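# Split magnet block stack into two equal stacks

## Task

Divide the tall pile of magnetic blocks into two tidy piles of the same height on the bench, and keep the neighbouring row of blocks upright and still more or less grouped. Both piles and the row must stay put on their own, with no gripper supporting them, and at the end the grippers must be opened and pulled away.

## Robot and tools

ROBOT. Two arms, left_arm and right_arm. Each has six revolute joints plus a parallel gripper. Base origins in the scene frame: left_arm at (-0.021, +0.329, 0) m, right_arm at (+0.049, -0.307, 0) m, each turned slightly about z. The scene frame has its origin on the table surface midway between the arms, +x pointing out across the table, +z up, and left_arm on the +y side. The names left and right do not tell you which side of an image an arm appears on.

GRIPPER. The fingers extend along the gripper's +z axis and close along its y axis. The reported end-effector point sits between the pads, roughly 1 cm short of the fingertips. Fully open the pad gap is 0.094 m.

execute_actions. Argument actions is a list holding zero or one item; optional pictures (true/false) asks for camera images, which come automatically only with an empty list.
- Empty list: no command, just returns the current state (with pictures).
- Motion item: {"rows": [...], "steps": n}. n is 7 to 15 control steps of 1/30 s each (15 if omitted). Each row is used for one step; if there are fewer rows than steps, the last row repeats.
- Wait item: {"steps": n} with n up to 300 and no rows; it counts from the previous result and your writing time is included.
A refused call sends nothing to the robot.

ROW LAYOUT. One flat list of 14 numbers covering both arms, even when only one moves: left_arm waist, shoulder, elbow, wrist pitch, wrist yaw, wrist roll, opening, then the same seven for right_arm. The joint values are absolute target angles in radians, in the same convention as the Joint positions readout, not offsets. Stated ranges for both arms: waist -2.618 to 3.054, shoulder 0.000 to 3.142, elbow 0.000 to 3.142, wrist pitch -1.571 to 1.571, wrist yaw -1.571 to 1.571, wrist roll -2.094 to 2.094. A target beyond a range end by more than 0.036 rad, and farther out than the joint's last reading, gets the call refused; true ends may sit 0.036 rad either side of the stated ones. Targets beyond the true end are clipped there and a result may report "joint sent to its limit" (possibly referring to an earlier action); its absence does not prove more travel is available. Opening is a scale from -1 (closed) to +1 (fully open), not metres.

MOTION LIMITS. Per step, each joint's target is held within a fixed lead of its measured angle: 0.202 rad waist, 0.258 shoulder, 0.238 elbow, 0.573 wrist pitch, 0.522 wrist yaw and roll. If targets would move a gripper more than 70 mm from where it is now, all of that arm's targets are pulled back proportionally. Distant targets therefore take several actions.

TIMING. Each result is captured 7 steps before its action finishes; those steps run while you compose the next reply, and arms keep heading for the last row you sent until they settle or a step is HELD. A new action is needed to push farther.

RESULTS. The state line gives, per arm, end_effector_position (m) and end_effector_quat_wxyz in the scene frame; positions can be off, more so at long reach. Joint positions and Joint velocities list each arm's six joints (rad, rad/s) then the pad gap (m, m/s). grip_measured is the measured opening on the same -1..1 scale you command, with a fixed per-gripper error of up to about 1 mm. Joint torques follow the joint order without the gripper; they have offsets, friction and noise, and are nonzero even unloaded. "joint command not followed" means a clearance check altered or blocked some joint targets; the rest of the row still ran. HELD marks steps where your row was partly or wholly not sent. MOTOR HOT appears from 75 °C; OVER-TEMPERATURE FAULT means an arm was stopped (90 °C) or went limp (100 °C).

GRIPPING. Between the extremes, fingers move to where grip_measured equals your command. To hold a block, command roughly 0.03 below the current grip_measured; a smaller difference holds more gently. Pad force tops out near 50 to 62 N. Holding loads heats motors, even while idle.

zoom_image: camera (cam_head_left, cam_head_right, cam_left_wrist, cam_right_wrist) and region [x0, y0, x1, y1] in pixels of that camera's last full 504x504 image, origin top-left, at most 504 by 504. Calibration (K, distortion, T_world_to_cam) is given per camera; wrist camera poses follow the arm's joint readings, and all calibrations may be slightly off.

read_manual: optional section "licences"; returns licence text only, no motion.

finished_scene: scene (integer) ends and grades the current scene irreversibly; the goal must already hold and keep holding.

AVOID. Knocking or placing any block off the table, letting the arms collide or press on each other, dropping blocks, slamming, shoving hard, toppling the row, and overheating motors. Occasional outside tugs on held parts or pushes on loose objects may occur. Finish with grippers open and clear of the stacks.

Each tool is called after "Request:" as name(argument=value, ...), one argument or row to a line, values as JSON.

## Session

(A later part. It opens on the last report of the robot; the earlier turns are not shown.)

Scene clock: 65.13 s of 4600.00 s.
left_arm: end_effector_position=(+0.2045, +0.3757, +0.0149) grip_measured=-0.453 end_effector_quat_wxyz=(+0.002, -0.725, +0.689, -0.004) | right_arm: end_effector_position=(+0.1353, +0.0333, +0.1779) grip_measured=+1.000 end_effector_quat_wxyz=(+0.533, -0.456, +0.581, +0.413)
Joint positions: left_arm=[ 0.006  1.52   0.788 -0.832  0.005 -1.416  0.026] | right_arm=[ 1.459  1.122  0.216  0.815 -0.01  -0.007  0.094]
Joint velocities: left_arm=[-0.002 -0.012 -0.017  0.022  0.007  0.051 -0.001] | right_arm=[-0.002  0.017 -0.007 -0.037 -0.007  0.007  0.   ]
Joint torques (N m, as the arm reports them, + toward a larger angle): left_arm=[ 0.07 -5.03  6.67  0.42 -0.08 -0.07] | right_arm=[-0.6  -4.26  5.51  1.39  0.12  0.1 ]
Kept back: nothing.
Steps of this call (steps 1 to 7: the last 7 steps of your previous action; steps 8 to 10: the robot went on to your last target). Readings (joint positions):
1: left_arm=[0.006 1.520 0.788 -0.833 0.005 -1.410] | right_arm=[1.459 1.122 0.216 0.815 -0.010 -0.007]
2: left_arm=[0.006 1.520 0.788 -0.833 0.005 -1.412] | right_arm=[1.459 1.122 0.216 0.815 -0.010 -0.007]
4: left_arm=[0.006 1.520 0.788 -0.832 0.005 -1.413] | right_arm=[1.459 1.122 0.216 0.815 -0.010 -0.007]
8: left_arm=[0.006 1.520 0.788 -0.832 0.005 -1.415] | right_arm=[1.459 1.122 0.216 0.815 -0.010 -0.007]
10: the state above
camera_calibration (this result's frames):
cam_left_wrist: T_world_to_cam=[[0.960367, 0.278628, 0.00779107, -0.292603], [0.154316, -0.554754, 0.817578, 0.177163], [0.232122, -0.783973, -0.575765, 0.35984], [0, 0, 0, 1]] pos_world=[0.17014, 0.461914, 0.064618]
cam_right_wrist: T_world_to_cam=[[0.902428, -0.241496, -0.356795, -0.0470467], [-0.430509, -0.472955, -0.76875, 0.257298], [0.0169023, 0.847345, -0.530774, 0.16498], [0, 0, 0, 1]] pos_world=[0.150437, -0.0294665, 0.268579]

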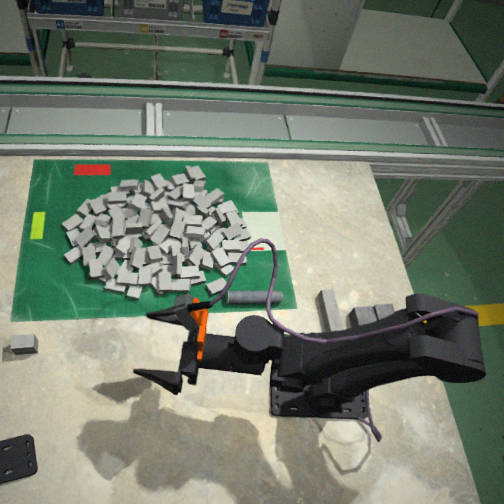

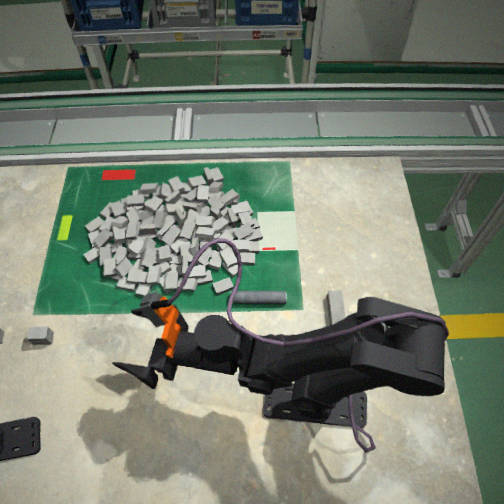

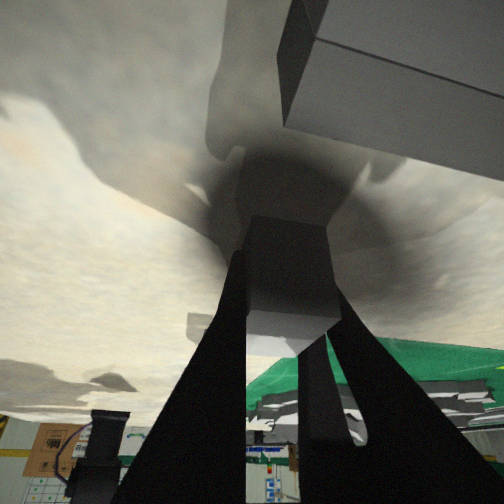

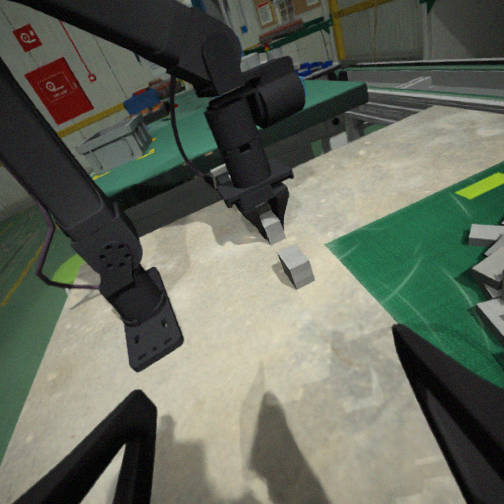

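Request:
execute_actions(
  actions=[
    {"rows": [[0.006,1.512,0.795,-0.835,-0.003,-1.418,-0.455,1.45,1.1,0.202,0.8,0,0,1],[0.006,1.512,0.795,-0.835,-0.003,-1.418,-0.43,1.45,1.1,0.202,0.8,0,0,1],[0.006,1.512,0.795,-0.835,-0.003,-1.418,-0.38,1.45,1.1,0.202,0.8,0,0,1],[0.006,1.506,0.803,-0.84,-0.003,-1.418,-0.28,1.45,1.1,0.202,0.8,0,0,1],[0.006,1.5,0.81,-0.848,-0.003,-1.418,-0.14,1.45,1.1,0.202,0.8,0,0,1],[0.006,1.495,0.817,-0.858,-0.003,-1.418,0.02,1.45,1.1,0.202,0.8,0,0,1],[0.006,1.491,0.826,-0.873,-0.003,-1.418,0.2,1.45,1.1,0.202,0.8,0,0,1],[0.006,1.485,0.838,-0.893,-0.003,-1.418,0.4,1.45,1.1,0.202,0.8,0,0,1],[0.006,1.477,0.853,-0.917,-0.003,-1.418,0.6,1.45,1.1,0.202,0.8,0,0,1],[0.006,1.468,0.871,-0.944,-0.003,-1.418,0.78,1.45,1.1,0.202,0.8,0,0,1],[0.006,1.458,0.89,-0.973,-0.003,-1.418,0.9,1.45,1.1,0.202,0.8,0,0,1],[0.006,1.447,0.91,-1.002,-0.003,-1.418,0.95,1.45,1.1,0.202,0.8,0,0,1],[0.006,1.435,0.93,-1.03,-0.003,-1.418,1,1.45,1.1,0.202,0.8,0,0,1],[0.006,1.421,0.95,-1.056,-0.003,-1.418,1,1.45,1.1,0.202,0.8,0,0,1],[0.006,1.404,0.969,-1.08,-0.003,-1.418,1,1.45,1.1,0.202,0.8,0,0,1]], "steps": 15},
  ],
)

Request:
execute_actions(
  actions=[
    {"rows": [[0.006,1.382,0.986,-1.1,0,-1.411,1,1.45,1.1,0.202,0.8,0,0,1],[0.006,1.354,1.0,-1.116,0,-1.386,1,1.45,1.1,0.202,0.8,0,0,1],[0.006,1.32,1.012,-1.128,0,-1.343,1,1.45,1.1,0.202,0.8,0,0,1],[0.006,1.28,1.021,-1.136,0,-1.285,1,1.45,1.1,0.202,0.8,0,0,1],[0.006,1.235,1.027,-1.14,0,-1.213,1,1.45,1.1,0.202,0.8,0,0,1],[0.006,1.185,1.03,-1.14,0,-1.127,1,1.45,1.1,0.202,0.8,0,0,1],[0.006,1.13,1.03,-1.135,0,-1.032,1,1.45,1.1,0.202,0.8,0,0,1],[0.006,1.073,1.026,-1.126,0,-0.93,1,1.45,1.1,0.202,0.8,0,0,1],[0.006,1.015,1.019,-1.113,0,-0.821,1,1.45,1.1,0.202,0.8,0,0,1],[0.006,0.957,1.009,-1.097,0,-0.71,1,1.45,1.1,0.202,0.8,0,0,1],[0.006,0.9,0.997,-1.078,0,-0.599,1,1.45,1.1,0.202,0.8,0,0,1],[0.006,0.845,0.983,-1.057,0,-0.49,1,1.45,1.1,0.202,0.8,0,0,1],[0.006,0.793,0.968,-1.035,0,-0.388,1,1.45,1.1,0.202,0.8,0,0,1],[0.006,0.745,0.953,-1.013,0,-0.293,1,1.45,1.1,0.202,0.8,0,0,1],[0.006,0.702,0.938,-0.992,0,-0.207,1,1.45,1.1,0.202,0.8,0,0,1]], "steps": 15},
  ],
)

Request:
execute_actions(
  actions=[
    {"rows": [[0.006,0.662,0.924,-0.973,0,-0.135,1,1.45,1.1,0.202,0.8,0,0,1],[0.006,0.627,0.912,-0.957,0,-0.077,1,1.45,1.1,0.202,0.8,0,0,1],[0.006,0.598,0.902,-0.944,0,-0.034,1,1.45,1.1,0.202,0.8,0,0,1],[0.006,0.575,0.895,-0.935,0,-0.009,1,1.45,1.1,0.202,0.8,0,0,1],[0.006,0.56,0.89,-0.93,0,0,1,1.45,1.1,0.202,0.8,0,0,1],[0.006,0.55,0.89,-0.93,0,0,1,1.45,1.1,0.202,0.8,0,0,1]], "steps": 15},
  ],
)

Request:
execute_actions(
  actions=[
    {"steps": 7},
  ],
  pictures=true,
)

Scene clock: 67.30 s of 4600.00 s.
left_arm: end_effector_position=(+0.2038, +0.3756, +0.0162) grip_measured=+0.297 end_effector_quat_wxyz=(-0.000, -0.725, +0.689, -0.003) | right_arm: end_effector_position=(+0.1353, +0.0333, +0.1779) grip_measured=+1.000 end_effector_quat_wxyz=(+0.533, -0.456, +0.581, +0.413)
Joint positions: left_arm=[ 0.006  1.519  0.793 -0.843  0.005 -1.417  0.061] | right_arm=[ 1.459  1.122  0.216  0.815 -0.01  -0.007  0.094]
Joint velocities: left_arm=[ 0.022 -0.032  0.159 -0.3   -0.007  0.007  0.203] | right_arm=[-0.002  0.012  0.012 -0.007 -0.037 -0.066  0.   ]
Joint torques (N m, as the arm reports them, + toward a larger angle): left_arm=[ 0.03 -6.88  9.38  0.34 -0.06 -0.01] | right_arm=[-0.64 -4.22  5.52  1.4   0.13  0.1 ]
Steps of this call (steps 1 to 15: the robot went on to your last target; steps 16 to 57: nothing new was sent; steps 58 to 65: the first 8 steps of this action). Readings (joint positions):
58: left_arm=[0.006 1.520 0.788 -0.832 0.005 -1.417] | right_arm=[1.459 1.122 0.216 0.815 -0.010 -0.007]
59: left_arm=[0.006 1.520 0.788 -0.832 0.005 -1.417] | right_arm=[1.459 1.122 0.216 0.815 -0.010 -0.007]
61: left_arm=[0.006 1.520 0.788 -0.832 0.005 -1.417] | right_arm=[1.459 1.122 0.216 0.815 -0.010 -0.007]
65: the state above

Scene clock: 67.80 s of 4600.00 s.
left_arm: end_effector_position=(+0.2216, +0.3792, +0.1387) grip_measured=+1.000 end_effector_quat_wxyz=(+0.132, -0.638, +0.755, -0.075) | right_arm: end_effector_position=(+0.1353, +0.0333, +0.1779) grip_measured=+1.000 end_effector_quat_wxyz=(+0.533, -0.456, +0.581, +0.413)
Joint positions: left_arm=[ 0.006  1.189  0.997 -1.074  0.005 -1.198  0.094] | right_arm=[ 1.459  1.122  0.216  0.815 -0.01  -0.007  0.094]
Joint velocities: left_arm=[-0.007 -1.551  0.007 -0.154  0.007  1.766  0.   ] | right_arm=[-0.007 -0.007  0.002 -0.022  0.007 -0.051  0.   ]
Joint torques (N m, as the arm reports them, + toward a larger angle): left_arm=[-0.01 -4.17  9.91  0.65 -0.05  0.05] | right_arm=[-0.67 -4.19  5.52  1.39  0.11  0.09]
Steps of this call (steps 1 to 7: the last 7 steps of your previous action; steps 8 to 15: the first 8 steps of this action). Readings (joint positions):
8: left_arm=[0.006 1.439 0.927 -0.988 0.005 -1.417] | right_arm=[1.459 1.122 0.216 0.815 -0.010 -0.007]
9: left_arm=[0.006 1.419 0.946 -1.006 0.005 -1.412] | right_arm=[1.459 1.122 0.216 0.815 -0.010 -0.007]
11: left_arm=[0.006 1.365 0.974 -1.037 0.005 -1.381] | right_arm=[1.459 1.122 0.216 0.815 -0.010 -0.007]
15: the state above

Scene clock: 68.30 s of 4600.00 s.
left_arm: end_effector_position=(+0.1814, +0.3708, +0.2500) grip_measured=+1.000 end_effector_quat_wxyz=(+0.449, -0.144, +0.882, +0.017) | right_arm: end_effector_position=(+0.1353, +0.0333, +0.1779) grip_measured=+1.000 end_effector_quat_wxyz=(+0.533, -0.456, +0.581, +0.413)
Joint positions: left_arm=[ 0.006  0.563  0.904 -0.98   0.005 -0.121  0.094] | right_arm=[ 1.459  1.122  0.216  0.815 -0.01  -0.007  0.094]
Joint velocities: left_arm=[-0.007 -0.09  -0.046  0.066 -0.007  0.74   0.   ] | right_arm=[-0.032 -0.002 -0.012  0.022 -0.095  0.037  0.   ]
Joint torques (N m, as the arm reports them, + toward a larger angle): left_arm=[ 0.01  1.26  5.9   2.51 -0.05  0.09] | right_arm=[-0.69 -4.21  5.52  1.39  0.12  0.09]
Steps of this call (steps 1 to 7: the last 7 steps of your previous action; steps 8 to 15: the first 8 steps of this action). Readings (joint positions):
8: left_arm=[0.006 0.735 0.971 -1.032 0.005 -0.509] | right_arm=[1.459 1.122 0.216 0.815 -0.010 -0.007]
9: left_arm=[0.006 0.691 0.957 -1.020 0.005 -0.426] | right_arm=[1.459 1.122 0.216 0.815 -0.010 -0.007]
11: left_arm=[0.006 0.621 0.931 -0.999 0.005 -0.285] | right_arm=[1.459 1.122 0.216 0.815 -0.010 -0.007]
15: the state above

Scene clock: 68.53 s of 4600.00 s.
left_arm: end_effector_position=(+0.1836, +0.3713, +0.2513) grip_measured=+1.000 end_effector_quat_wxyz=(+0.453, -0.104, +0.884, +0.037) | right_arm: end_effector_position=(+0.1353, +0.0333, +0.1779) grip_measured=+1.000 end_effector_quat_wxyz=(+0.533, -0.456, +0.581, +0.413)
Joint positions: left_arm=[ 0.006  0.562  0.899 -0.963  0.005 -0.032  0.094] | right_arm=[ 1.459  1.122  0.216  0.815 -0.01  -0.007  0.094]
Joint velocities: left_arm=[ 0.012 -0.002 -0.002  0.037  0.007  0.066  0.   ] | right_arm=[ 0.007  0.012  0.002 -0.022 -0.051  0.037  0.   ]
Joint torques (N m, as the arm reports them, + toward a larger angle): left_arm=[-0.01  0.9   6.17  2.41 -0.06  0.09] | right_arm=[-0.68 -4.19  5.51  1.38  0.13  0.08]
Kept back: nothing.
Steps of this call (steps 1 to 7: the last 7 steps of your previous action). Readings (joint positions):
1: left_arm=[0.006 0.562 0.903 -0.977 0.005 -0.099] | right_arm=[1.459 1.122 0.216 0.815 -0.010 -0.007]
2: left_arm=[0.006 0.562 0.902 -0.973 0.005 -0.081] | right_arm=[1.459 1.122 0.216 0.815 -0.010 -0.007]
4: left_arm=[0.006 0.562 0.899 -0.968 0.005 -0.055] | right_arm=[1.459 1.122 0.216 0.815 -0.010 -0.007]
7: the state above
camera_calibration (this result's frames):
cam_left_wrist: T_world_to_cam=[[0.341983, -0.914822, 0.214821, 0.231491], [-0.938234, -0.345195, 0.0235922, 0.306988], [0.0525725, -0.20962, -0.976369, 0.417683], [0, 0, 0, 1]] pos_world=[0.186902, 0.405298, 0.350842]
cam_right_wrist: T_world_to_cam=[[0.902428, -0.241496, -0.356795, -0.0470467], [-0.430509, -0.472955, -0.76875, 0.257298], [0.0169023, 0.847345, -0.530774, 0.16498], [0, 0, 0, 1]] pos_world=[0.150437, -0.0294665, 0.268579]

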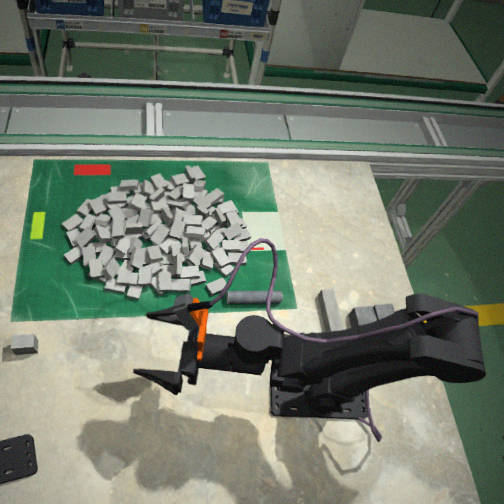

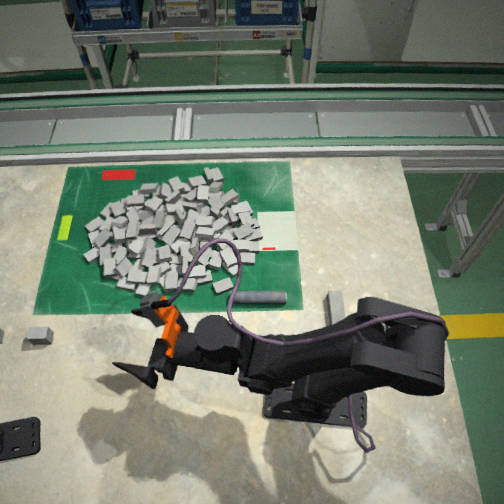

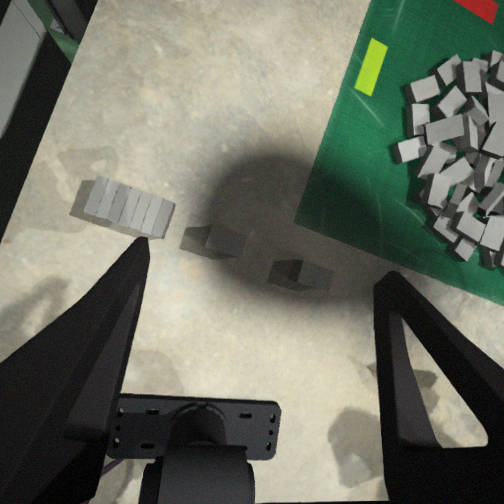

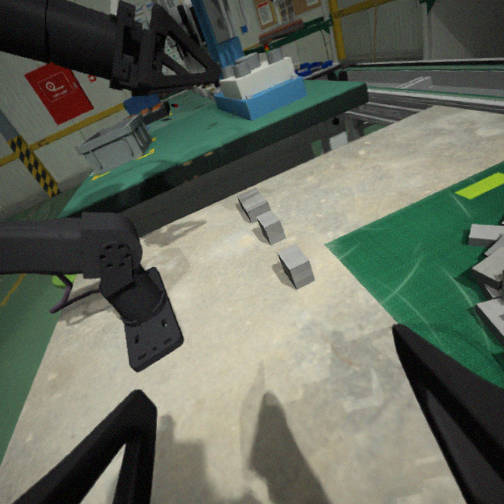

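Request:
zoom_image(
  camera="cam_right_wrist",
  region=[225, 180, 335, 300],
)

Request:
zoom_image(
  camera="cam_left_wrist",
  region=[70, 160, 350, 310],
)

Region (225, 180, 335, 300) of cam_right_wrist's 504x504 image, scaled by 4.200, with more detail than that image has; it fills the left 462 columns of this view, and the rest is white.

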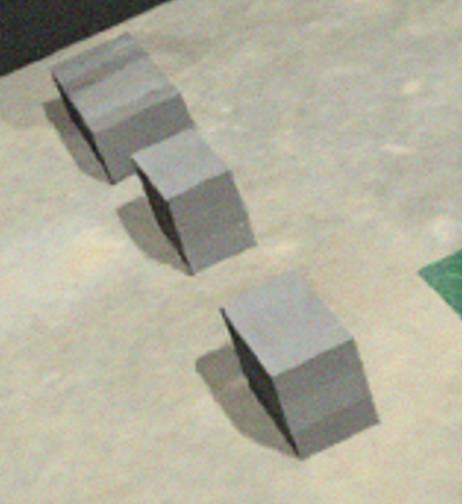

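Region (70, 160, 350, 310) of cam_left_wrist's 504x504 image, scaled by 1.800, with more detail than that image has; it fills the top 270 rows of this view, and the rest is white.

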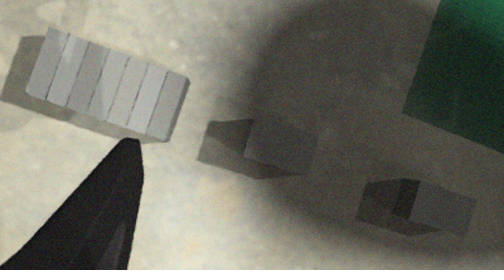

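Request:
finished_scene(
  scene=1,
)

The scene is finished: the task was done.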